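## Task

Pick up the small foam block from the desk and set it down on the counter located behind the shelving. The robot must not tip over or finish leaning, or the task fails. The block must rest on the counter by itself at the end, not held or propped by the robot.

## Robot and tools

ROBOT. A Hello Robot Stretch 3 with one arm: a two-wheel differential base (0.33 m long, 0.34 m wide), a lift on a mast, and a telescoping arm pointing to the robot's right. The gripper reaches forward or back only by driving the base; the base cannot slide sideways. Turns pivot about the point between the drive wheels, 0.05 m behind the front edge. With the arm retracted and wrist folded, a turn sweeps a 0.28 m radius; an unfolded level gripper reaches beyond it. A loose object may occasionally be nudged by something external.

CAMERAS. head_camera and nav_camera are on the head and both aim with head_pan_rad and head_tilt_rad. wrist_camera rides on the gripper. Each execute_actions result carries one image per camera, always in the same order, taken at the end of the call. An empty actions list just returns the current state and images.

execute_actions. Argument actions: a list run in order. Each action is {"robot": ..., "steps": n, "until": ...}. steps is 1 to 450 control steps at 30 per second (default 1); {"steps": n} alone only waits. robot is one command, a list of up to 8 commands run in sequence (items may also be {"pause_s": s}, s at most 15), or {"stop": true}, which brakes everything and clears the queue. A command holds base, joints, contact_limits or a mix; its motions begin together and continue across later actions and while you think. A new command takes over at once and discards the rest of an older queue.
- base: exactly one key. translate_m is a relative drive distance in metres from where the base is when the command begins, forward positive, magnitude at most 1. rotate_rad is a relative turn in radians on the spot, counter-clockwise (left) positive, magnitude at most 3.2.
- joints: absolute targets by name for the single arm and head; unnamed joints keep their goals. lift_m 0 to 1.1 m (arm height); arm_m 0 to 0.52 m (extension); wrist_yaw_rad -1.345 to 4.42 (0 along the arm, positive toward the front, 3.0 folded over the base); wrist_pitch_rad -1.57 to 0.451 (0 level, negative tips fingers down); wrist_roll_rad -2.911 to 2.911 (0 fingers side by side); gripper_m -0.089 to 0.179 (bigger is wider; real fingertip gap is about 0.007 m less near closed, 0.025 m less wide open, zero below 0.007); head_pan_rad -3.953 to 1.73 (0 forward, positive left, -1.57 along the arm); head_tilt_rad -1.53 to 0.419 (negative down).
- contact_limits: {"arm_m": effort} in percent 1 to 100; arm motion stops at that effort; lower is gentler, too low stops at once. Lasts until arm_m's next command.
Any invalid value rejects the whole call.

until. Ends an action early when all conditions hold. {"robot": {"status": "ended"}} waits until nothing reads moving and no queue runs. Other fields: readings, goals (name_goal), statuses (name_status), base_status, translate_m, rotate_rad, x, y, heading, refusals, queue, queue_left, compared as [op, value] with =, !=, <, <=, >, >=, or a status word. {"any": {"status": "ended"}} fires when any one motion or queue ends. Do not wait for exact equality after done.

SPEED. Full base speed (0.30 m/s, 1.9 rad/s) only when stowed: lift_m under 0.30, arm_m under 0.03, wrist_yaw_rad over 2.54; otherwise 0.10 m/s and 0.63 rad/s.

GRIPPER. To hold, command gripper_m below the object's width; lower squeezes harder but a stall guard eases force, so items can slip. Release by commanding at least 0.02 above the contact value. Readings and done do not prove a grasp; check images.

SELF-COLLISION. Fold or unfold the wrist only with lift_m 0.32 to 0.95, wrist_pitch_rad -0.4, wrist_roll_rad about 0. Once folded, lift can go down to 0.25. With wrist_yaw_rad below -0.4 keep pitch at -0.5 or lower.

BALANCE AND SAFETY. Pushing on something rigid with the gripper higher than about 0.45 m can tip the robot before the contact stop; higher contact limits and repeated pushes make this worse. Do not drive while gripping, hooking or pressing something fixed. Snagging furniture, especially reversing, can tip it: undo the last move in small steps, pull the gripper clear, and if still leaning lower lift_m to about 0.2. Avoid drops, slams, hard hits, strong pushes and knocking things over; finishing tipped fails.

RESULT LINES. base_status shows progress as (moved of goal). joint_goals, joint_status, measured_speeds (units per second), refusals, queue (idle, running, done, dropped, stopped), queue_left. Status words: moving, done, off_target (rested off goal, may still push), contact_stop (joint went slack until next command), time_out, stopped, not_commanded, torque_fault (wrist servo off about 10 s, joint limp, goals refused; wait with steps). Lines starting refused:, dropped: or replaced: explain failures, counting from 0. on_its_own reports goals changed by the robot, slack or off joints, loaded motors, and base_tilt leaning 3 degrees or more. motor_effort is percent per joint (peak in brackets), noisy and biased. base_odometry counts wheel turns; heading -3.142 to 3.142, left positive. base_tilt in degrees, forward and right positive, with a few degrees of fixed error. lidar_m: 12 distances in metres, 30-degree sectors, first straight ahead then counter-clockwise (4th left, 7th behind, 10th right), plane 0.17 m high, range 0.15 to 12, - for nothing. wrist_depth_mm (45 to 1000) and head_depth_mm (280 to 4000, image sideways): 7x7 grids of median depth, top-left first.

FRAMES. Base frame: origin on the floor between the drive wheels, x forward, y left, z up. hand_pose is in it, at the fingertip meeting point; with wrist joints at zero its x points up, y back toward the mast, z to the rear. Fingertip pads are 0.04 m round. Odometry frame is the starting base frame.

zoom_image. camera: head_camera, nav_camera or wrist_camera; region [x0, y0, x1, y1] in pixels of that camera's latest image, origin top-left, at most 504 by 504.

finished_scene. scene: the current scene's number. First let every motion end and release the object so it rests on its own; the robot holds your last command, then brakes anything still moving. Less robot time is better.

Each tool is called after ">>>" by a JSON object that holds its "name" and its "arguments", one argument or row to a line.

## Session

>>> {"name": "execute_actions", "arguments": {
  "actions": []
}}

Scene clock: 0.00 s.
robot.base_odometry: x=+0.000 y=+0.000 heading=+0.000 (m, m, rad; robot's odometry frame)
robot.turned_by_wheels: +0.000 (rad since the last result)
robot.turned_by_imu: +0.000 (rad since the last result)
robot.base_tilt: forward=-1.7 right=-0.6 (deg)
robot.lidar_m: 2.18 1.53 1.56 1.11 1.62 1.60 1.54 1.64 1.13 1.04 1.11 1.52
robot.head_depth_mm: 1749 2099 2077 2100 2080 2099 2069 / 1746 2100 2106 2107 2110 2100 2071 / 1742 2112 2114 2111 2097 2121 2090 / 1729 2150 2123 2115 2128 2128 2109 / 1731 2149 2144 2137 2127 2136 2118 / 1720 2176 2148 2140 2152 2142 2116 / 1711 2196 2166 2171 2163 2171 2131
robot.base_status: not_commanded
robot.joint_positions: lift_m=+0.418 arm_m=+0.000 wrist_yaw_rad=+2.994 wrist_pitch_rad=-0.344 wrist_roll_rad=-0.015 gripper_m=+0.037 head_pan_rad=+0.018 head_tilt_rad=-0.008
robot.joint_goals: lift_m=+0.418 arm_m=+0.000 wrist_yaw_rad=+2.994 wrist_pitch_rad=-0.344 wrist_roll_rad=-0.015 gripper_m=+0.037 head_pan_rad=+0.018 head_tilt_rad=-0.008
robot.joint_status: lift_m=not_commanded arm_m=not_commanded wrist_yaw_rad=not_commanded wrist_pitch_rad=not_commanded wrist_roll_rad=not_commanded gripper_m=not_commanded head_pan_rad=not_commanded head_tilt_rad=not_commanded
robot.measured_speeds: translate_m=+0.000 rotate_rad=+0.000 lift_m=+0.000 arm_m=+0.000 wrist_yaw_rad=+0.000 wrist_pitch_rad=+0.000 wrist_roll_rad=+0.000 head_pan_rad=+0.000 head_tilt_rad=+0.000
robot: refusals=0 queue=idle queue_left=0
robot.motor_effort: left_wheel=+0 right_wheel=+0 lift_m=+22 arm_m=-1 wrist_yaw_rad=+0 wrist_pitch_rad=+5 wrist_roll_rad=+1 gripper_m=+0 head_pan_rad=+0 head_tilt_rad=+2 (%)
robot.hand_pose: x=+0.0130 y=+0.0859 z=+0.4472 quat_wxyz=(+0.172, +0.698, +0.071, +0.691) (m; robot's base frame)
robot.wrist_depth_mm: - - - - - - - / - - - - - - - / - - - - - - - / - - - - - - - / 825 - 930 929 937 964 975 / 695 698 - 728 763 765 801 / 599 601 610 626 632 645 664
pictures: head_camera (sideways: a quarter turn clockwise sets it upright), nav_camera (sideways: a quarter turn counterclockwise sets it upright), wrist_camera
Images, in order (width x height): head_camera 896x504, nav_camera 672x504, wrist_camera 644x364.

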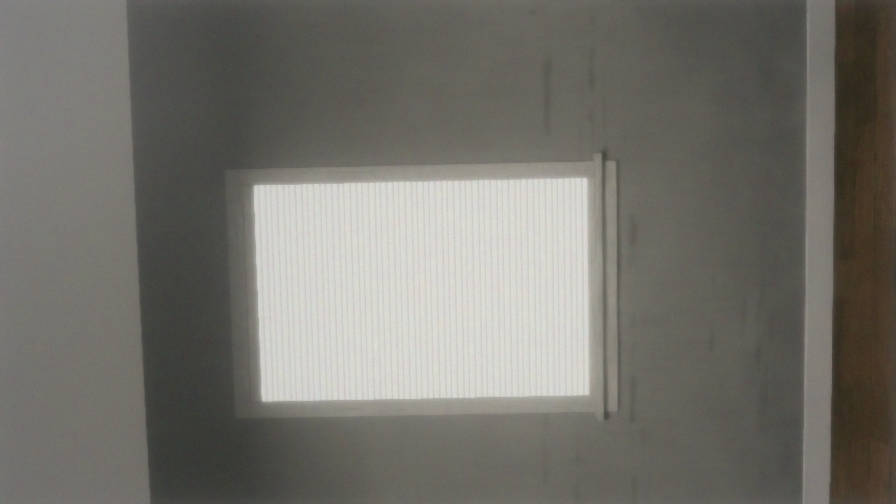

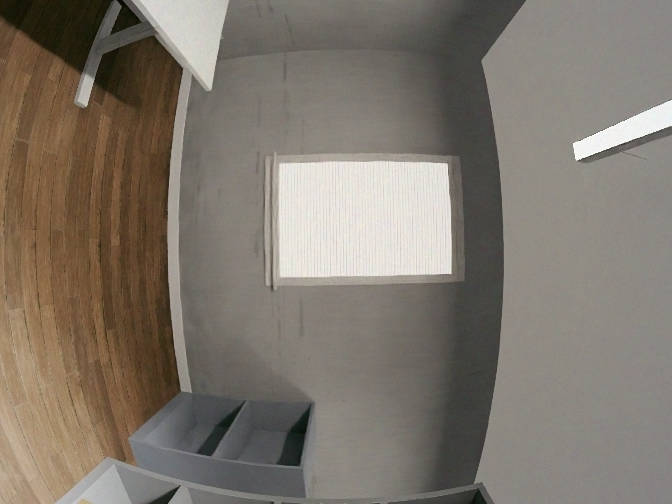

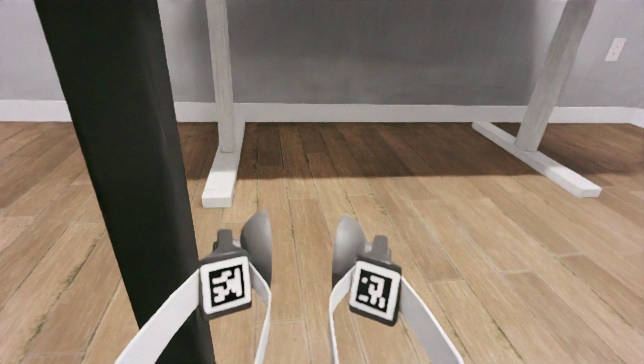

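>>> {"name": "execute_actions", "arguments": {
  "actions": [
    {"robot":{"joints":{"head_pan_rad":1.1,"head_tilt_rad":-0.5}},"steps":200,"until":{"robot":{"status":"ended"}}}
  ]
}}

>>> {"name": "execute_actions", "arguments": {
  "actions": [
    {"robot":{"joints":{"head_pan_rad":-1.6,"head_tilt_rad":-0.4}},"steps":200,"until":{"robot":{"status":"ended"}}}
  ]
}}

Scene clock: 1.63 s.
robot.base_odometry: x=+0.000 y=+0.000 heading=+0.000 (m, m, rad; robot's odometry frame)
robot.turned_by_wheels: +0.000 (rad since the last result)
robot.turned_by_imu: +0.000 (rad since the last result)
robot.base_tilt: forward=-1.7 right=-0.5 (deg)
robot.lidar_m: 2.18 1.53 1.56 1.11 1.62 1.60 1.54 1.64 1.13 1.04 1.11 1.52
robot.head_depth_mm: 1673 1847 2015 1305 1888 1532 1260 / 1588 1749 1874 1236 1898 1544 1261 / 1503 1648 1762 1246 1908 1553 1265 / 1425 1564 1684 1258 1788 1556 1271 / 1349 1486 1605 1273 1028 1563 1273 / 1285 1408 1534 1281 989 1570 1281 / 1232 1342 1449 1294 956 1577 1279
robot.base_status: not_commanded
robot.joint_positions: lift_m=+0.418 arm_m=+0.000 wrist_yaw_rad=+2.994 wrist_pitch_rad=-0.344 wrist_roll_rad=-0.015 gripper_m=+0.037 head_pan_rad=+1.093 head_tilt_rad=-0.493
robot.joint_goals: lift_m=+0.418 arm_m=+0.000 wrist_yaw_rad=+2.994 wrist_pitch_rad=-0.344 wrist_roll_rad=-0.015 gripper_m=+0.037 head_pan_rad=+1.100 head_tilt_rad=-0.500
robot.joint_status: lift_m=not_commanded arm_m=not_commanded wrist_yaw_rad=not_commanded wrist_pitch_rad=not_commanded wrist_roll_rad=not_commanded gripper_m=not_commanded head_pan_rad=done head_tilt_rad=done
robot.measured_speeds: translate_m=+0.000 rotate_rad=+0.000 lift_m=+0.000 arm_m=+0.000 wrist_yaw_rad=+0.000 wrist_pitch_rad=+0.000 wrist_roll_rad=+0.000 head_pan_rad=+0.000 head_tilt_rad=+0.000
robot: refusals=0 queue=done queue_left=0
robot.motor_effort: left_wheel=+0(0) right_wheel=+0(1) lift_m=+22(21) arm_m=-1(0) wrist_yaw_rad=+0(0) wrist_pitch_rad=+4(5) wrist_roll_rad=+1(1) gripper_m=-1(0) head_pan_rad=+3(44) head_tilt_rad=-4(34) (%)
robot.hand_pose: x=+0.0130 y=+0.0859 z=+0.4472 quat_wxyz=(+0.172, +0.698, +0.071, +0.691) (m; robot's base frame)
robot.wrist_depth_mm: - - - - - - - / - - - - - - - / - - - - - - - / - - - - - - - / 836 - 923 914 952 951 977 / 692 707 - 739 765 778 805 / 594 606 619 629 637 655 664
pictures: head_camera (sideways: a quarter turn clockwise sets it upright), nav_camera (sideways: a quarter turn counterclockwise sets it upright), wrist_camera
Images, in order (width x height): head_camera 896x504, nav_camera 672x504, wrist_camera 644x364.

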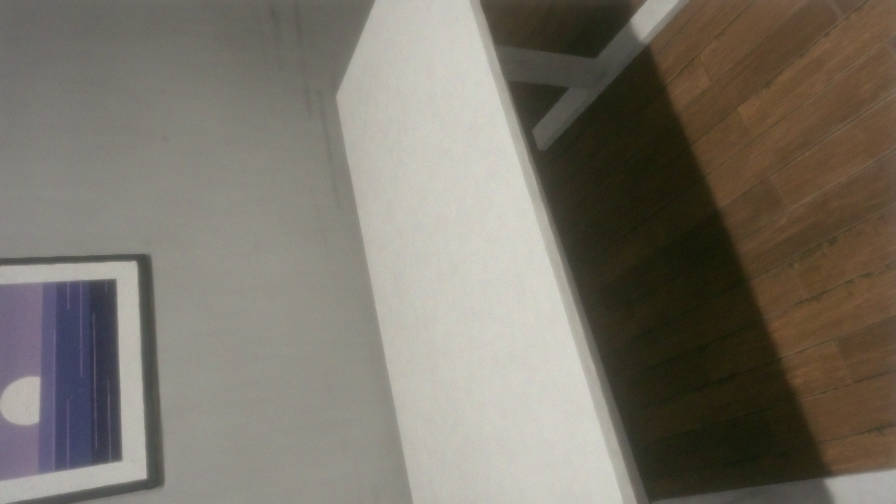

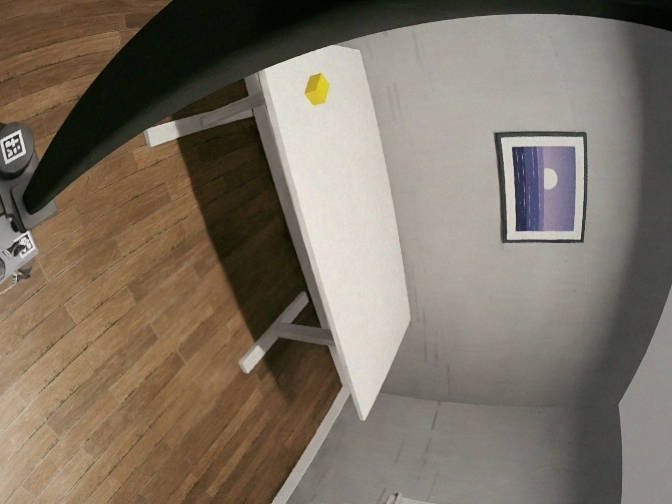

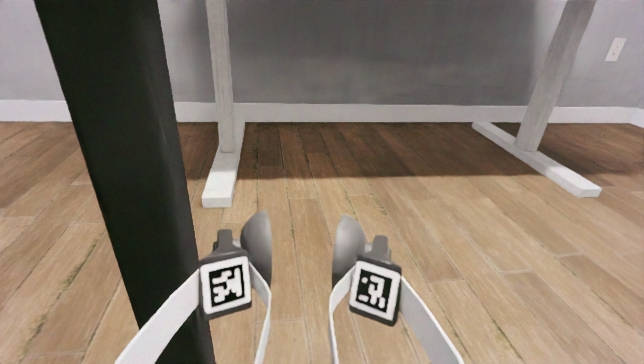

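Scene clock: 3.40 s.
robot.base_odometry: x=+0.000 y=+0.000 heading=+0.000 (m, m, rad; robot's odometry frame)
robot.turned_by_wheels: +0.000 (rad since the last result)
robot.turned_by_imu: +0.000 (rad since the last result)
robot.base_tilt: forward=-1.7 right=-0.5 (deg)
robot.lidar_m: 2.18 1.52 1.56 1.11 1.62 1.60 1.54 1.64 1.13 1.04 1.11 1.51
robot.head_depth_mm: 1200 1315 1216 1312 1239 1363 1331 / 1203 1329 1390 1557 1379 1568 1332 / 1202 1315 1392 1545 1329 1527 1343 / 2641 2835 2564 2722 2152 1685 1344 / 2670 2866 2572 2722 1655 1554 1354 / 994 970 1060 1131 1283 1362 1363 / 1204 1313 1255 1558 1361 1361 1360
robot.base_status: not_commanded
robot.joint_positions: lift_m=+0.418 arm_m=+0.000 wrist_yaw_rad=+2.994 wrist_pitch_rad=-0.344 wrist_roll_rad=-0.015 gripper_m=+0.037 head_pan_rad=-1.593 head_tilt_rad=-0.409
robot.joint_goals: lift_m=+0.418 arm_m=+0.000 wrist_yaw_rad=+2.994 wrist_pitch_rad=-0.344 wrist_roll_rad=-0.015 gripper_m=+0.037 head_pan_rad=-1.600 head_tilt_rad=-0.400
robot.joint_status: lift_m=not_commanded arm_m=not_commanded wrist_yaw_rad=not_commanded wrist_pitch_rad=not_commanded wrist_roll_rad=not_commanded gripper_m=not_commanded head_pan_rad=done head_tilt_rad=done
robot.measured_speeds: translate_m=+0.000 rotate_rad=+0.000 lift_m=+0.000 arm_m=+0.000 wrist_yaw_rad=+0.000 wrist_pitch_rad=+0.000 wrist_roll_rad=+0.000 head_pan_rad=+0.000 head_tilt_rad=+0.000
robot: refusals=0 queue=done queue_left=0
robot.motor_effort: left_wheel=+0(0) right_wheel=+0(0) lift_m=+22(22) arm_m=+0(0) wrist_yaw_rad=+0(0) wrist_pitch_rad=+4(5) wrist_roll_rad=+1(1) gripper_m=-1(0) head_pan_rad=-4(46) head_tilt_rad=+6(16) (%)
robot.hand_pose: x=+0.0130 y=+0.0859 z=+0.4472 quat_wxyz=(+0.172, +0.698, +0.071, +0.691) (m; robot's base frame)
robot.wrist_depth_mm: - - - - - - - / - - - - - - - / - - - - - - - / - - - - - - - / 844 - 922 936 932 945 988 / 700 704 - 738 773 778 796 / 595 613 614 629 636 650 660
pictures: head_camera (sideways: a quarter turn clockwise sets it upright), nav_camera (sideways: a quarter turn counterclockwise sets it upright), wrist_camera
Images, in order (width x height): head_camera 896x504, nav_camera 672x504, wrist_camera 644x364.

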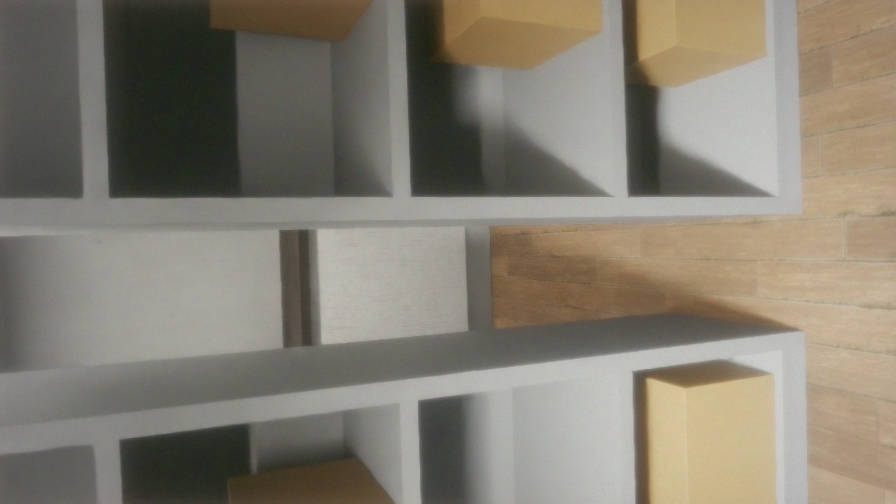

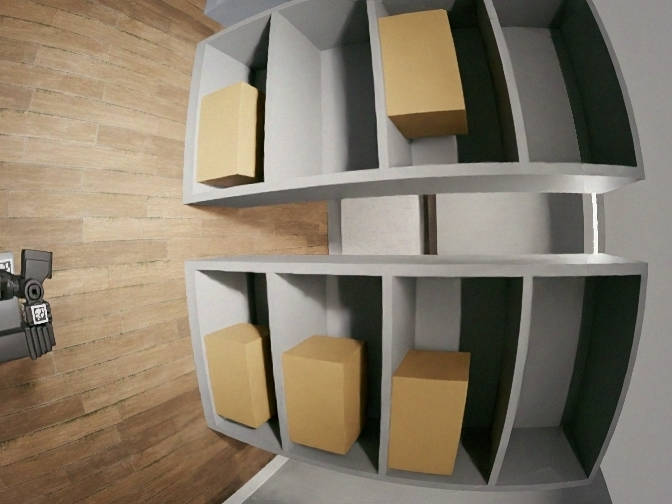

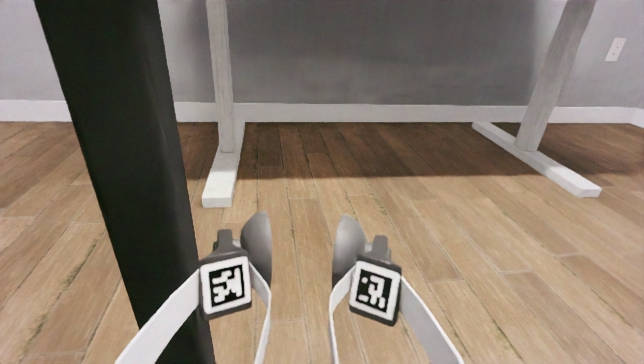

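>>> {"name": "execute_actions", "arguments": {
  "actions": [
    {"robot":{"joints":{"lift_m":0.27,"head_pan_rad":-2.4,"head_tilt_rad":-0.5}},"steps":200,"until":{"robot":{"status":"ended"}}}
  ]
}}

>>> {"name": "execute_actions", "arguments": {
  "actions": [
    {"robot":[{"base":{"rotate_rad":1.57},"joints":{"head_pan_rad":0,"head_tilt_rad":-0.6}},{"base":{"translate_m":0.4}}],"steps":300,"until":{"robot":{"status":"ended"}}}
  ]
}}

Scene clock: 6.83 s.
robot.base_odometry: x=+0.000 y=+0.000 heading=+0.000 (m, m, rad; robot's odometry frame)
robot.turned_by_wheels: +0.000 (rad since the last result)
robot.turned_by_imu: -0.001 (rad since the last result)
robot.base_tilt: forward=-1.7 right=-0.5 (deg)
robot.lidar_m: 2.18 1.52 1.56 1.11 1.62 1.60 1.54 1.63 1.13 1.04 1.11 1.52
robot.head_depth_mm: 1407 1505 1629 1759 1846 1524 1255 / 1517 1631 1775 1951 1968 1536 1256 / 1651 1797 1965 2168 1993 1545 1260 / 1810 1981 2195 2389 1924 1554 1266 / 1167 1238 1369 1436 1623 1562 1279 / 1262 1142 1202 1303 1443 1472 1281 / 1330 1046 1087 1196 1267 1437 1288
robot.base_status: not_commanded
robot.joint_positions: lift_m=+0.270 arm_m=+0.000 wrist_yaw_rad=+2.994 wrist_pitch_rad=-0.345 wrist_roll_rad=-0.015 gripper_m=+0.037 head_pan_rad=-2.393 head_tilt_rad=-0.494
robot.joint_goals: lift_m=+0.270 arm_m=+0.000 wrist_yaw_rad=+2.994 wrist_pitch_rad=-0.345 wrist_roll_rad=-0.015 gripper_m=+0.037 head_pan_rad=-2.400 head_tilt_rad=-0.500
robot.joint_status: lift_m=done arm_m=not_commanded wrist_yaw_rad=not_commanded wrist_pitch_rad=not_commanded wrist_roll_rad=not_commanded gripper_m=not_commanded head_pan_rad=done head_tilt_rad=done
robot.measured_speeds: translate_m=+0.000 rotate_rad=+0.000 lift_m=+0.000 arm_m=+0.000 wrist_yaw_rad=+0.000 wrist_pitch_rad=+0.000 wrist_roll_rad=+0.000 head_pan_rad=+0.000 head_tilt_rad=+0.000
robot: refusals=0 queue=done queue_left=0
robot.motor_effort: left_wheel=+0(0) right_wheel=+1(1) lift_m=+13(21) arm_m=+0(0) wrist_yaw_rad=+0(1) wrist_pitch_rad=+5(5) wrist_roll_rad=+1(1) gripper_m=+0(0) head_pan_rad=-3(41) head_tilt_rad=-3(14) (%)
robot.hand_pose: x=+0.0130 y=+0.0857 z=+0.2998 quat_wxyz=(+0.172, +0.698, +0.071, +0.691) (m; robot's base frame)
robot.wrist_depth_mm: - - - - - - - / - - - - - - - / - - - - - - - / 779 - 817 852 868 891 938 / 609 - 673 676 677 697 719 / 507 513 - 541 554 565 574 / 450 - - 467 467 474 483
pictures: head_camera (sideways: a quarter turn clockwise sets it upright), nav_camera (sideways: a quarter turn counterclockwise sets it upright), wrist_camera
Images, in order (width x height): head_camera 896x504, nav_camera 672x504, wrist_camera 644x364.

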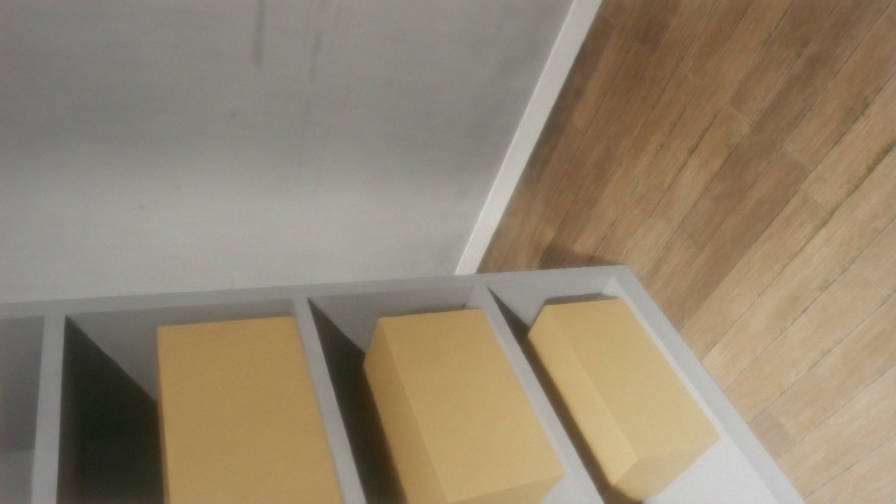

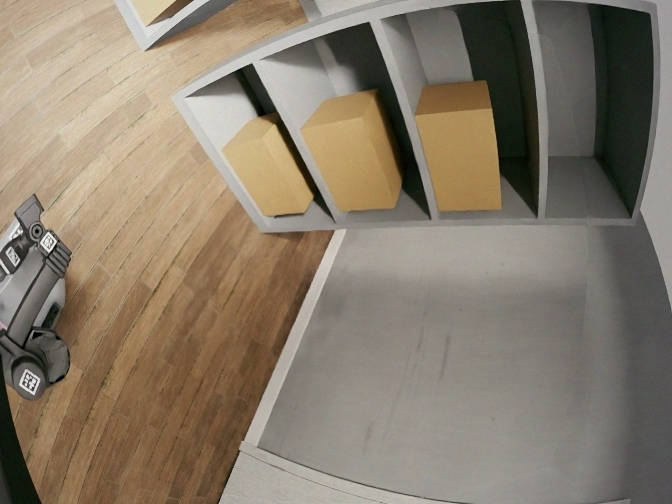

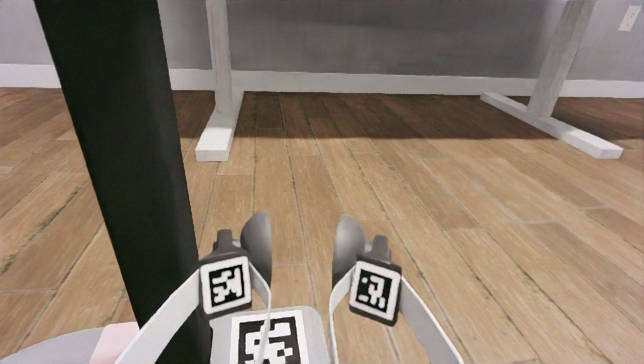

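Scene clock: 12.10 s.
robot.base_odometry: x=+0.000 y=+0.400 heading=+1.570 (m, m, rad; robot's odometry frame)
robot.turned_by_wheels: +1.570 (rad since the last result)
robot.turned_by_imu: +1.591 (rad since the last result)
robot.base_tilt: forward=-1.7 right=-0.6 (deg)
robot.lidar_m: 0.71 1.20 1.60 1.54 1.63 1.50 1.44 1.51 2.26 2.18 1.28 1.19
robot.head_depth_mm: 933 1033 1158 1025 783 632 1156 / 934 1033 1159 1033 788 634 1165 / 936 1036 1156 1045 793 638 1174 / 935 1034 1157 1054 797 640 1174 / 934 1035 1160 1060 752 645 1176 / 932 1036 1158 1272 809 649 1184 / 938 1037 1159 1324 1493 652 1188
robot.base_status: done (translate_m +0.4000 of +0.4000)
robot.joint_positions: lift_m=+0.270 arm_m=+0.000 wrist_yaw_rad=+2.994 wrist_pitch_rad=-0.345 wrist_roll_rad=-0.015 gripper_m=+0.037 head_pan_rad=-0.007 head_tilt_rad=-0.594
robot.joint_goals: lift_m=+0.270 arm_m=+0.000 wrist_yaw_rad=+2.994 wrist_pitch_rad=-0.345 wrist_roll_rad=-0.015 gripper_m=+0.037 head_pan_rad=+0.000 head_tilt_rad=-0.600
robot.joint_status: lift_m=done arm_m=not_commanded wrist_yaw_rad=not_commanded wrist_pitch_rad=not_commanded wrist_roll_rad=not_commanded gripper_m=not_commanded head_pan_rad=done head_tilt_rad=done
robot.measured_speeds: translate_m=+0.000 rotate_rad=+0.000 lift_m=+0.000 arm_m=+0.000 wrist_yaw_rad=+0.000 wrist_pitch_rad=+0.000 wrist_roll_rad=+0.000 head_pan_rad=+0.000 head_tilt_rad=+0.000
robot: refusals=0 queue=done queue_left=0
robot.motor_effort: left_wheel=-3(11) right_wheel=+2(7) lift_m=+13(13) arm_m=+0(1) wrist_yaw_rad=+0(0) wrist_pitch_rad=+5(5) wrist_roll_rad=+1(1) gripper_m=+0(0) head_pan_rad=+3(41) head_tilt_rad=-3(15) (%)
robot.hand_pose: x=+0.0130 y=+0.0857 z=+0.2997 quat_wxyz=(+0.172, +0.698, +0.071, +0.691) (m; robot's base frame)
robot.wrist_depth_mm: - - - - - - - / - - - - - - - / - - - - - - - / 774 - 826 845 886 902 943 / 612 - 675 674 676 690 708 / 514 513 - 538 548 568 573 / 450 - - 468 462 476 449
pictures: head_camera (sideways: a quarter turn clockwise sets it upright), nav_camera (sideways: a quarter turn counterclockwise sets it upright), wrist_camera
Images, in order (width x height): head_camera 896x504, nav_camera 672x504, wrist_camera 644x364.

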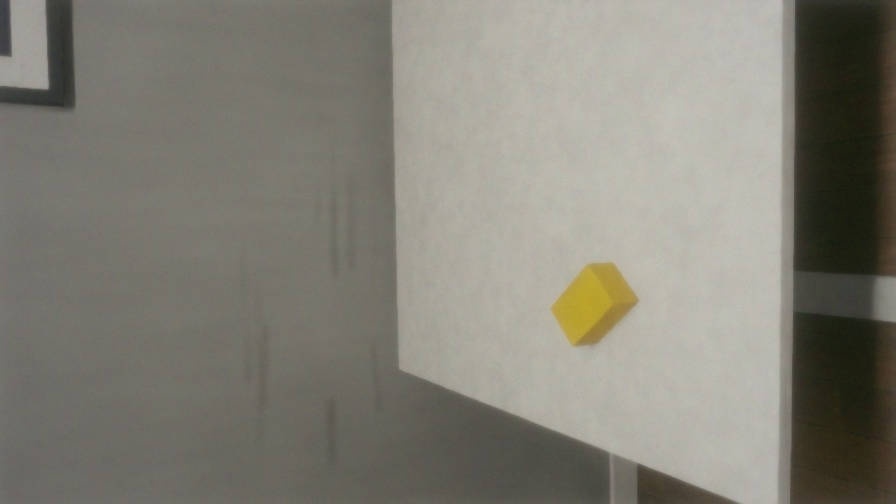

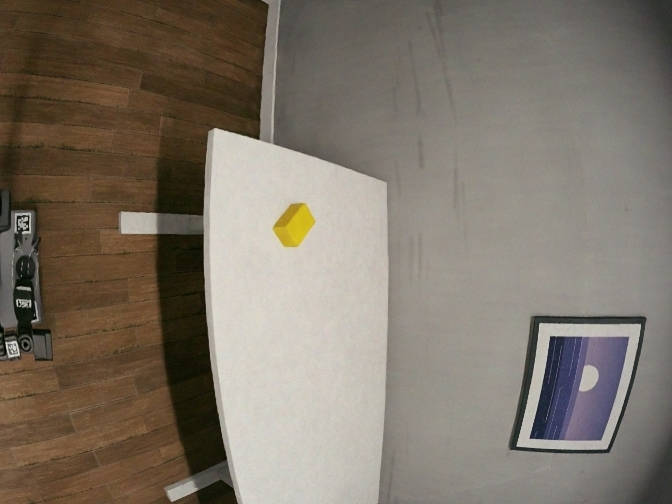

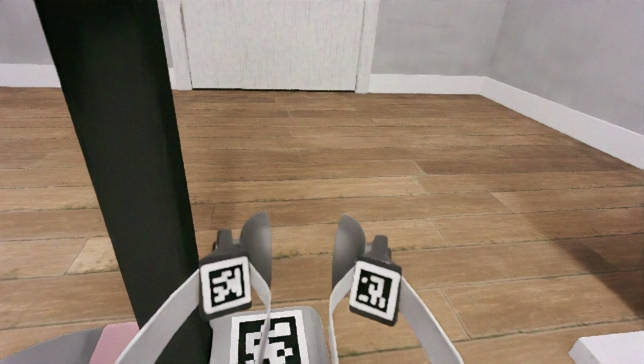

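>>> {"name": "execute_actions", "arguments": {
  "actions": [
    {"robot":[{"base":{"rotate_rad":1.55},"joints":{"head_pan_rad":-1.45,"head_tilt_rad":-0.8}},{"joints":{"lift_m":0.93,"wrist_pitch_rad":-0.4,"gripper_m":0.15}}],"steps":400,"until":{"robot":{"lift_m":[">",0.8]}}},
    {"robot":{"joints":{"wrist_yaw_rad":0.75,"lift_m":0.94,"arm_m":0.2}},"steps":400,"until":{"robot":{"wrist_yaw_rad":["<",1.5]}}},
    {"robot":{"joints":{"wrist_pitch_rad":-0.7}},"steps":400,"until":{"robot":{"status":"ended"}}}
  ]
}}

Scene clock: 23.73 s.
robot.base_odometry: x=+0.000 y=+0.400 heading=+3.120 (m, m, rad; robot's odometry frame)
robot.turned_by_wheels: +1.550 (rad since the last result)
robot.turned_by_imu: +1.570 (rad since the last result)
robot.base_tilt: forward=-1.8 right=-0.5 (deg)
robot.lidar_m: 1.54 1.61 1.52 1.44 1.51 2.27 2.18 1.28 1.20 0.71 1.19 1.61
robot.head_depth_mm: 935 1025 - 781 654 1237 1103 / 946 1054 - 753 657 1267 1103 / 954 1092 1096 755 661 1280 1106 / 971 1109 1051 745 667 1275 1114 / 981 1125 1076 837 687 1296 1121 / 991 1137 1339 1523 691 1291 1122 / 998 1154 1352 1660 1537 1301 1126
robot.base_status: done (rotate_rad +1.5499 of +1.5500)
robot.joint_positions: lift_m=+0.940 arm_m=+0.200 wrist_yaw_rad=+0.752 wrist_pitch_rad=-0.710 wrist_roll_rad=-0.015 gripper_m=+0.150 head_pan_rad=-1.443 head_tilt_rad=-0.790
robot.joint_goals: lift_m=+0.940 arm_m=+0.200 wrist_yaw_rad=+0.750 wrist_pitch_rad=-0.700 wrist_roll_rad=-0.015 gripper_m=+0.150 head_pan_rad=-1.450 head_tilt_rad=-0.800
robot.joint_status: lift_m=done arm_m=done wrist_yaw_rad=done wrist_pitch_rad=done wrist_roll_rad=not_commanded gripper_m=done head_pan_rad=done head_tilt_rad=done
robot.measured_speeds: translate_m=+0.000 rotate_rad=+0.000 lift_m=+0.000 arm_m=+0.000 wrist_yaw_rad=+0.000 wrist_pitch_rad=+0.000 wrist_roll_rad=+0.000 head_pan_rad=+0.000 head_tilt_rad=+0.000
robot: refusals=0 queue=done queue_left=0
robot.motor_effort: left_wheel=-3(12) right_wheel=+2(8) lift_m=+27(27) arm_m=+3(1) wrist_yaw_rad=-2(3) wrist_pitch_rad=+3(4) wrist_roll_rad=+1(1) gripper_m=+0(91) head_pan_rad=-4(46) head_tilt_rad=-5(25) (%)
robot.hand_pose: x=+0.1005 y=-0.4752 z=+0.8929 quat_wxyz=(+0.711, +0.472, -0.521, +0.018) (m; robot's base frame)
robot.wrist_depth_mm: - - - 995 780 668 574 / - - - - 593 601 593 / - - - 501 494 507 517 / - - - 417 431 438 446 / - - 362 361 348 388 394 / - 320 328 330 301 354 350 / 935 297 297 300 305 304 316
pictures: head_camera (sideways: a quarter turn clockwise sets it upright), nav_camera (sideways: a quarter turn counterclockwise sets it upright), wrist_camera
Images, in order (width x height): head_camera 896x504, nav_camera 672x504, wrist_camera 644x364.

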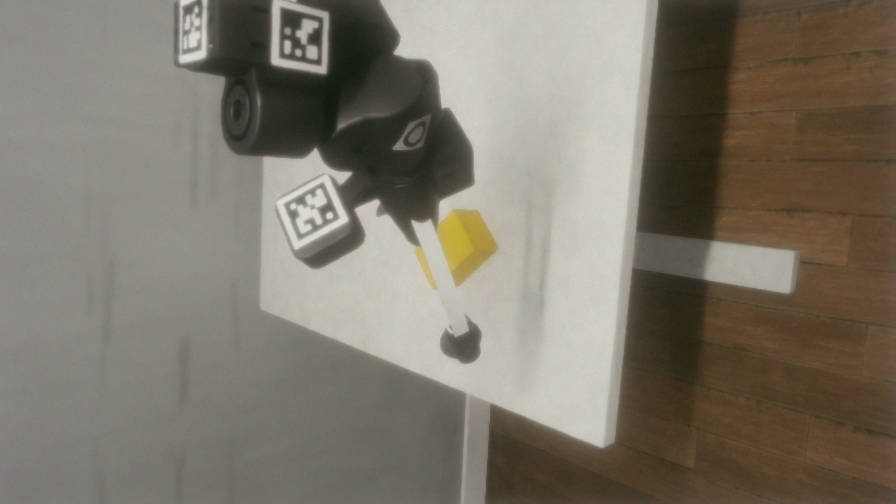

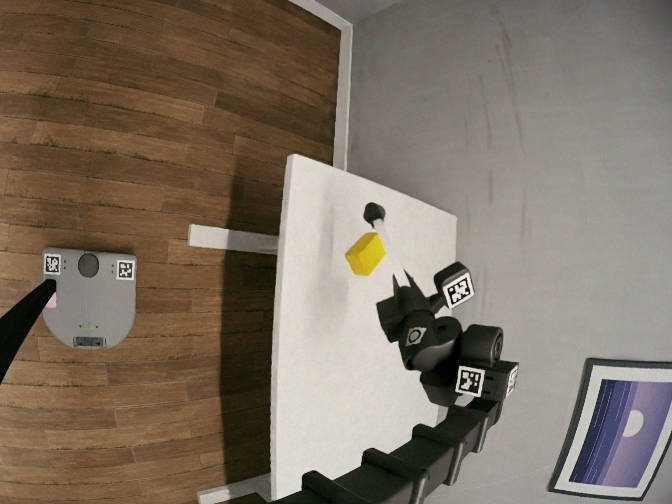

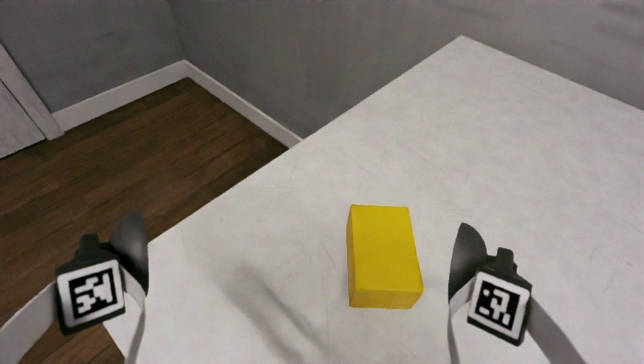

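>>> {"name": "execute_actions", "arguments": {
  "actions": [
    {"robot":{"joints":{"lift_m":0.85,"arm_m":0.30}},"steps":400,"until":{"robot":{"status":"ended"}}}
  ]
}}

Scene clock: 25.83 s.
robot.base_odometry: x=+0.000 y=+0.400 heading=+3.120 (m, m, rad; robot's odometry frame)
robot.turned_by_wheels: +0.000 (rad since the last result)
robot.turned_by_imu: +0.000 (rad since the last result)
robot.base_tilt: forward=-1.7 right=-0.5 (deg)
robot.lidar_m: 1.55 1.62 1.52 1.44 1.50 2.27 2.18 1.28 1.20 0.71 1.19 1.60
robot.head_depth_mm: 936 1070 - 788 654 1231 1103 / 948 1084 - 771 659 1263 1106 / 958 1096 1077 755 663 1276 1107 / 968 1114 1061 756 666 1277 1118 / 976 1124 1078 814 687 1286 1117 / 989 1140 1338 1522 692 1295 1125 / 1001 1152 1356 1657 1538 1301 1130
robot.base_status: done (rotate_rad +1.5499 of +1.5500)
robot.joint_positions: lift_m=+0.850 arm_m=+0.300 wrist_yaw_rad=+0.751 wrist_pitch_rad=-0.712 wrist_roll_rad=-0.015 gripper_m=+0.150 head_pan_rad=-1.443 head_tilt_rad=-0.790
robot.joint_goals: lift_m=+0.850 arm_m=+0.300 wrist_yaw_rad=+0.750 wrist_pitch_rad=-0.700 wrist_roll_rad=-0.015 gripper_m=+0.150 head_pan_rad=-1.450 head_tilt_rad=-0.800
robot.joint_status: lift_m=done arm_m=done wrist_yaw_rad=done wrist_pitch_rad=done wrist_roll_rad=not_commanded gripper_m=done head_pan_rad=done head_tilt_rad=done
robot.measured_speeds: translate_m=+0.000 rotate_rad=+0.000 lift_m=+0.000 arm_m=+0.000 wrist_yaw_rad=+0.000 wrist_pitch_rad=+0.000 wrist_roll_rad=+0.000 head_pan_rad=+0.000 head_tilt_rad=+0.000
robot: refusals=0 queue=done queue_left=0
robot.motor_effort: left_wheel=-3(3) right_wheel=+2(2) lift_m=+13(28) arm_m=+3(2) wrist_yaw_rad=-1(2) wrist_pitch_rad=+3(3) wrist_roll_rad=+1(1) gripper_m=+0(0) head_pan_rad=-3(3) head_tilt_rad=-5(5) (%)
robot.hand_pose: x=+0.1002 y=-0.5751 z=+0.8036 quat_wxyz=(+0.711, +0.472, -0.521, +0.017) (m; robot's base frame)
robot.wrist_depth_mm: - - - 851 547 523 499 / - - - 430 417 433 445 / - - 347 344 351 362 371 / - 294 293 299 304 314 323 / 261 259 260 213 270 279 281 / - 230 231 190 242 253 250 / 202 207 210 173 218 217 228
pictures: head_camera (sideways: a quarter turn clockwise sets it upright), nav_camera (sideways: a quarter turn counterclockwise sets it upright), wrist_camera
Images, in order (width x height): head_camera 896x504, nav_camera 672x504, wrist_camera 644x364.

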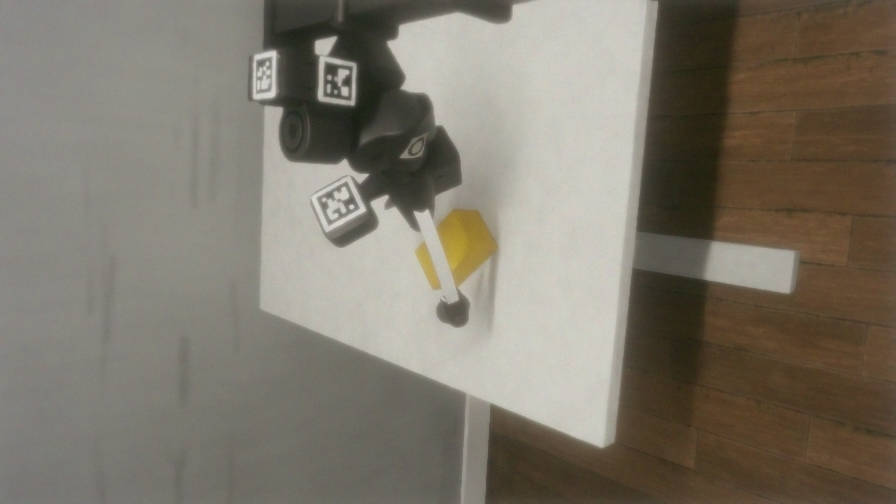

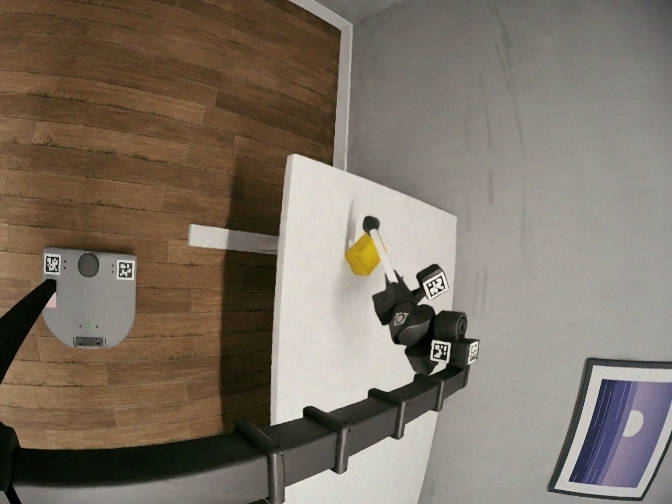

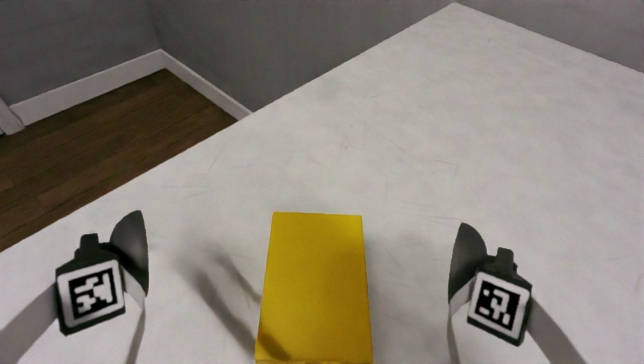

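>>> {"name": "execute_actions", "arguments": {
  "actions": [
    {"robot":{"joints":{"lift_m":0.79,"arm_m":0.305}},"steps":400,"until":{"robot":{"status":"ended"}}}
  ]
}}

Scene clock: 28.13 s.
robot.base_odometry: x=+0.000 y=+0.400 heading=+3.120 (m, m, rad; robot's odometry frame)
robot.turned_by_wheels: +0.000 (rad since the last result)
robot.turned_by_imu: +0.000 (rad since the last result)
robot.base_tilt: forward=-1.8 right=-0.5 (deg)
robot.lidar_m: 1.54 1.62 1.52 1.43 1.51 2.28 2.18 1.28 1.20 0.71 1.19 1.60
robot.head_depth_mm: 934 1070 1042 - 648 1238 1101 / 945 1082 1085 750 659 1267 1106 / 956 1096 1051 738 663 1278 1106 / 968 1112 1028 760 666 1275 1111 / 979 1126 1070 813 688 1286 1117 / 990 1137 1340 1536 691 1290 1127 / 1000 1154 1357 1649 1535 1304 1126
robot.base_status: done (rotate_rad +1.5499 of +1.5500)
robot.joint_positions: lift_m=+0.790 arm_m=+0.305 wrist_yaw_rad=+0.751 wrist_pitch_rad=-0.712 wrist_roll_rad=-0.015 gripper_m=+0.150 head_pan_rad=-1.443 head_tilt_rad=-0.790
robot.joint_goals: lift_m=+0.790 arm_m=+0.305 wrist_yaw_rad=+0.750 wrist_pitch_rad=-0.700 wrist_roll_rad=-0.015 gripper_m=+0.150 head_pan_rad=-1.450 head_tilt_rad=-0.800
robot.joint_status: lift_m=done arm_m=done wrist_yaw_rad=done wrist_pitch_rad=done wrist_roll_rad=not_commanded gripper_m=done head_pan_rad=done head_tilt_rad=done
robot.measured_speeds: translate_m=+0.000 rotate_rad=+0.000 lift_m=+0.000 arm_m=+0.000 wrist_yaw_rad=+0.000 wrist_pitch_rad=+0.000 wrist_roll_rad=+0.000 head_pan_rad=+0.000 head_tilt_rad=+0.000
robot: refusals=0 queue=done queue_left=0
robot.motor_effort: left_wheel=-3(3) right_wheel=+2(2) lift_m=+13(13) arm_m=+2(2) wrist_yaw_rad=-1(1) wrist_pitch_rad=+3(3) wrist_roll_rad=+1(1) gripper_m=+0(0) head_pan_rad=-3(3) head_tilt_rad=-5(5) (%)
robot.hand_pose: x=+0.1002 y=-0.5801 z=+0.7436 quat_wxyz=(+0.711, +0.472, -0.521, +0.017) (m; robot's base frame)
robot.wrist_depth_mm: - - - 747 376 392 407 / - - 292 299 307 316 326 / - 241 248 254 259 267 273 / 209 211 210 161 225 230 235 / 185 192 187 143 199 204 208 / - 169 165 128 175 186 185 / 150 153 144 121 158 160 168
pictures: head_camera (sideways: a quarter turn clockwise sets it upright), nav_camera (sideways: a quarter turn counterclockwise sets it upright), wrist_camera
Images, in order (width x height): head_camera 896x504, nav_camera 672x504, wrist_camera 644x364.

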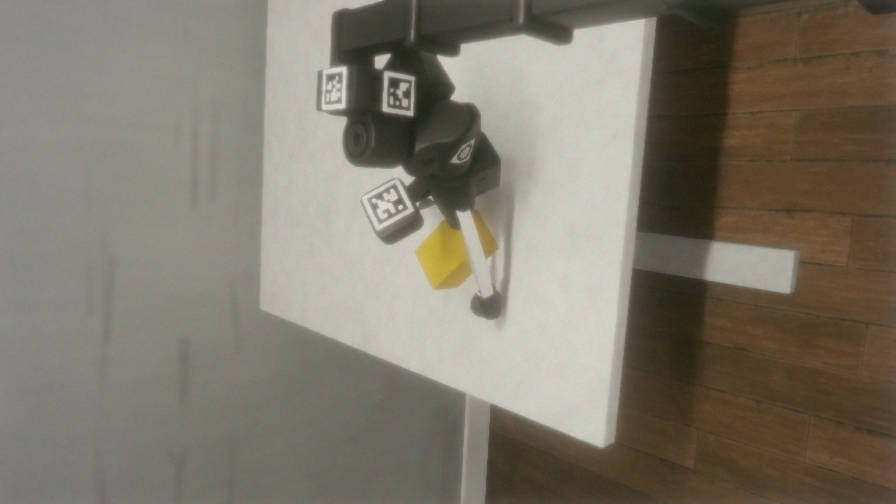

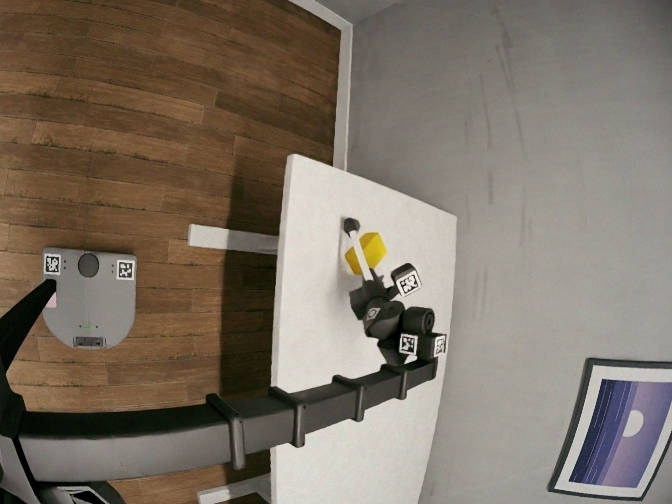

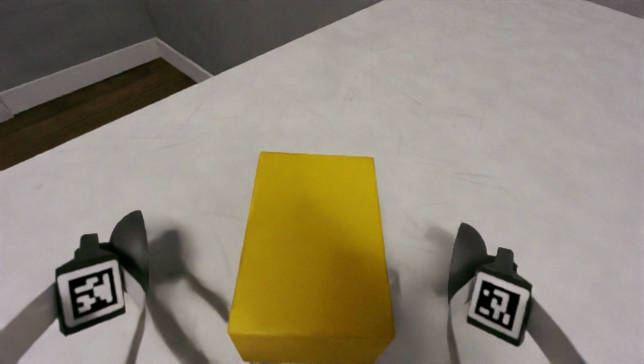

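>>> {"name": "execute_actions", "arguments": {
  "actions": [
    {"robot":[{"joints":{"lift_m":0.783,"gripper_m":0.02}},{"joints":{"lift_m":0.85}}],"steps":400,"until":{"robot":{"status":"ended"}}}
  ]
}}

Scene clock: 31.43 s.
robot.base_odometry: x=+0.000 y=+0.400 heading=+3.120 (m, m, rad; robot's odometry frame)
robot.turned_by_wheels: +0.000 (rad since the last result)
robot.turned_by_imu: -0.001 (rad since the last result)
robot.base_tilt: forward=-1.7 right=-0.5 (deg)
robot.lidar_m: 1.54 1.61 1.52 1.44 1.51 2.27 2.18 1.28 1.20 0.71 1.19 1.60
robot.head_depth_mm: 936 1070 - 791 655 1234 1100 / 945 1081 - 773 658 1264 1107 / 958 1100 1078 758 662 1278 1111 / 968 1107 1064 740 667 1276 1113 / 981 1123 1074 814 686 1294 1120 / 991 1139 1339 1523 691 1295 1126 / 997 1157 1360 1663 1535 1304 1128
robot.base_status: done (rotate_rad +1.5499 of +1.5500)
robot.joint_positions: lift_m=+0.850 arm_m=+0.305 wrist_yaw_rad=+0.749 wrist_pitch_rad=-0.713 wrist_roll_rad=-0.015 gripper_m=+0.021 head_pan_rad=-1.443 head_tilt_rad=-0.790
robot.joint_goals: lift_m=+0.850 arm_m=+0.305 wrist_yaw_rad=+0.750 wrist_pitch_rad=-0.700 wrist_roll_rad=-0.015 gripper_m=+0.020 head_pan_rad=-1.450 head_tilt_rad=-0.800
robot.joint_status: lift_m=done arm_m=done wrist_yaw_rad=done wrist_pitch_rad=done wrist_roll_rad=not_commanded gripper_m=done head_pan_rad=done head_tilt_rad=done
robot.measured_speeds: translate_m=+0.000 rotate_rad=+0.000 lift_m=+0.000 arm_m=+0.000 wrist_yaw_rad=+0.000 wrist_pitch_rad=+0.000 wrist_roll_rad=+0.000 head_pan_rad=+0.000 head_tilt_rad=+0.000
robot: refusals=0 queue=done queue_left=0
robot.motor_effort: left_wheel=-2(5) right_wheel=+2(7) lift_m=+27(28) arm_m=+2(3) wrist_yaw_rad=+1(2) wrist_pitch_rad=+4(7) wrist_roll_rad=+1(1) gripper_m=-22(99) head_pan_rad=-3(4) head_tilt_rad=-5(5) (%)
robot.hand_pose: x=+0.0996 y=-0.5802 z=+0.8023 quat_wxyz=(+0.711, +0.472, -0.521, +0.016) (m; robot's base frame)
robot.wrist_depth_mm: - - - 855 533 525 492 / - - - 417 414 429 437 / - - 345 342 350 357 369 / - 288 283 163 304 311 318 / 256 254 144 143 273 273 279 / 225 232 127 127 - 245 249 / 206 208 119 117 214 223 223
pictures: head_camera (sideways: a quarter turn clockwise sets it upright), nav_camera (sideways: a quarter turn counterclockwise sets it upright), wrist_camera
Images, in order (width x height): head_camera 896x504, nav_camera 672x504, wrist_camera 644x364.

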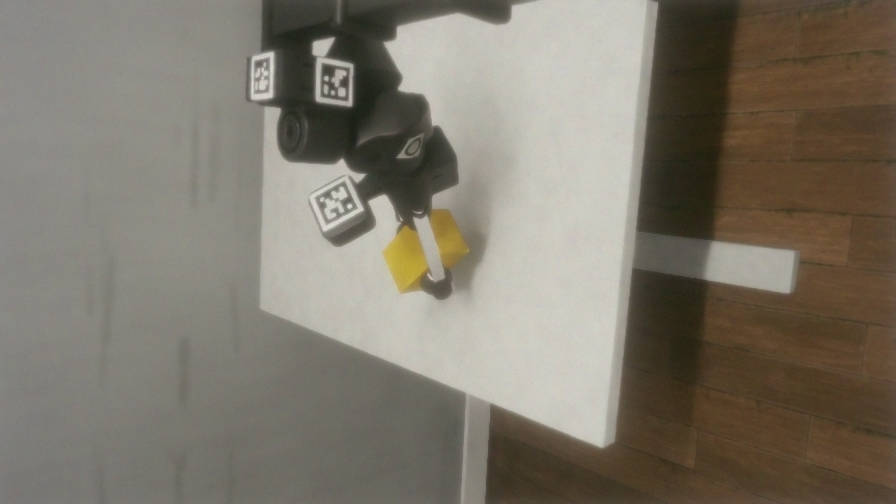

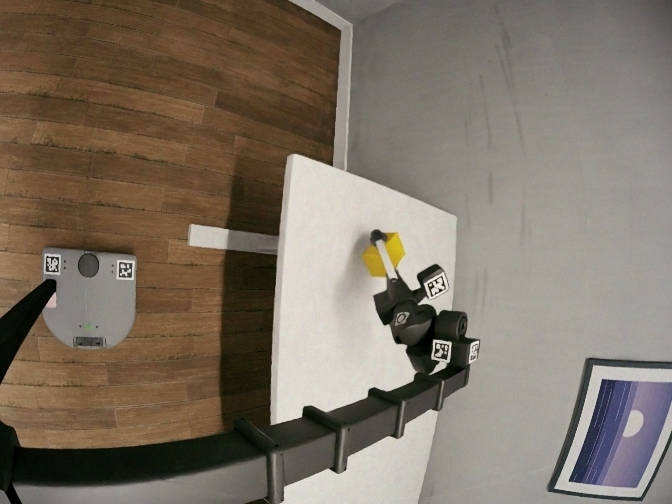

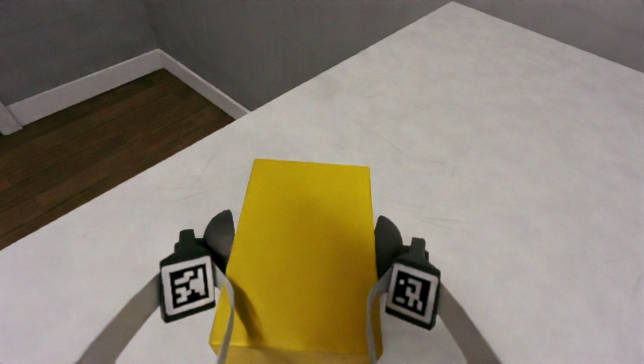

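>>> {"name": "execute_actions", "arguments": {
  "actions": [
    {"robot":{"base":{"rotate_rad":0.67},"joints":{"arm_m":0,"wrist_yaw_rad":2.7,"wrist_pitch_rad":-0.4,"head_pan_rad":0.3,"head_tilt_rad":-0.7}},"steps":400,"until":{"robot":{"base_status":["!=","moving"],"arm_m":["<",0.05],"wrist_yaw_rad":[">",2.0]}}},
    {"robot":{"base":{"translate_m":0.6},"joints":{"lift_m":0.28}},"steps":400,"until":{"robot":{"status":"ended"}}},
    {"robot":[{"base":{"translate_m":0.99}},{"base":{"rotate_rad":0.88},"joints":{"head_pan_rad":0}}],"steps":400,"until":{"robot":{"status":"ended"}}}
  ]
}}

Scene clock: 48.63 s.
robot.base_odometry: x=-1.267 y=-0.560 heading=-1.614 (m, m, rad; robot's odometry frame)
robot.turned_by_wheels: +1.550 (rad since the last result)
robot.turned_by_imu: +1.572 (rad since the last result)
robot.base_tilt: forward=-1.7 right=-0.5 (deg)
robot.lidar_m: 1.05 0.56 0.66 1.60 2.87 2.01 1.30 0.45 0.32 0.31 0.31 0.42
robot.head_depth_mm: 780 804 830 858 884 908 933 / 1122 1179 1229 1283 1344 1266 1134 / 2012 2164 2322 1947 1594 1337 1139 / 2184 2478 2671 2006 1620 1343 1149 / 2186 2451 2654 2039 1620 1354 1152 / 2188 2345 2411 2053 1300 1242 1114 / 2111 1879 934 909 877 894 1092
robot.base_status: done (rotate_rad +0.8799 of +0.8800)
robot.joint_positions: lift_m=+0.280 arm_m=+0.000 wrist_yaw_rad=+2.699 wrist_pitch_rad=-0.421 wrist_roll_rad=-0.015 gripper_m=+0.021 head_pan_rad=+0.007 head_tilt_rad=-0.703
robot.joint_goals: lift_m=+0.280 arm_m=+0.000 wrist_yaw_rad=+2.700 wrist_pitch_rad=-0.400 wrist_roll_rad=-0.015 gripper_m=+0.020 head_pan_rad=+0.000 head_tilt_rad=-0.700
robot.joint_status: lift_m=done arm_m=done wrist_yaw_rad=done wrist_pitch_rad=done wrist_roll_rad=not_commanded gripper_m=done head_pan_rad=done head_tilt_rad=done
robot.measured_speeds: translate_m=+0.000 rotate_rad=+0.000 lift_m=+0.000 arm_m=+0.000 wrist_yaw_rad=+0.000 wrist_pitch_rad=+0.000 wrist_roll_rad=+0.000 head_pan_rad=+0.000 head_tilt_rad=+0.000
robot: refusals=0 queue=done queue_left=0
robot.motor_effort: left_wheel=-3(14) right_wheel=+2(7) lift_m=+13(26) arm_m=-3(3) wrist_yaw_rad=+1(4) wrist_pitch_rad=+6(4) wrist_roll_rad=+1(1) gripper_m=-22(23) head_pan_rad=-3(45) head_tilt_rad=+2(16) (%)
robot.hand_pose: x=+0.0748 y=+0.0571 z=+0.2925 quat_wxyz=(+0.296, +0.702, -0.005, +0.647) (m; robot's base frame)
robot.wrist_depth_mm: - - - 887 621 543 680 / - - - 945 664 623 - / 900 921 963 919 682 710 - / 687 709 694 163 701 766 821 / 566 577 144 143 649 633 656 / 493 498 126 127 - 529 539 / - - 116 117 435 457 464
pictures: head_camera (sideways: a quarter turn clockwise sets it upright), nav_camera (sideways: a quarter turn counterclockwise sets it upright), wrist_camera
Images, in order (width x height): head_camera 896x504, nav_camera 672x504, wrist_camera 644x364.

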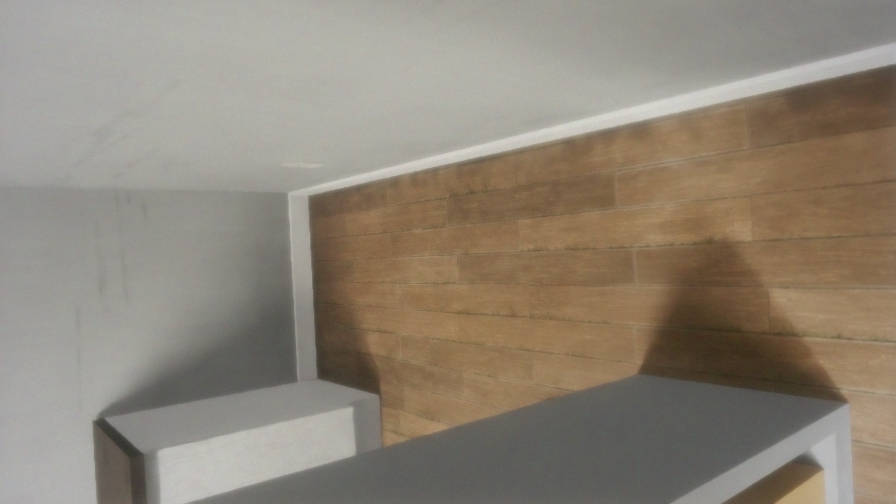

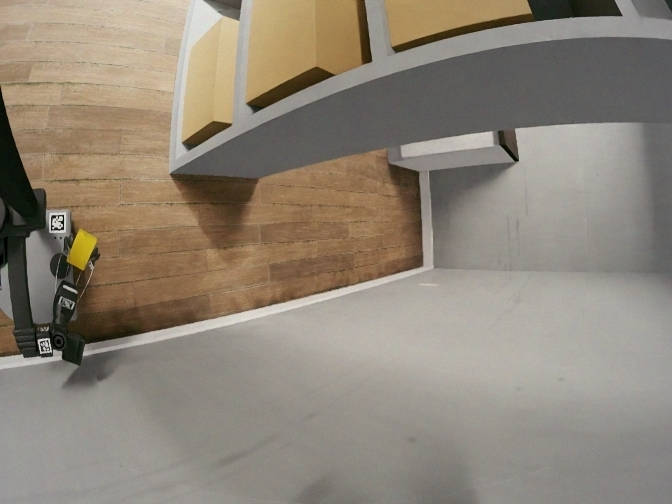

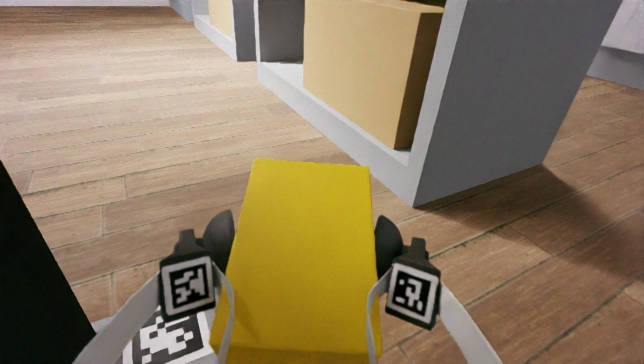

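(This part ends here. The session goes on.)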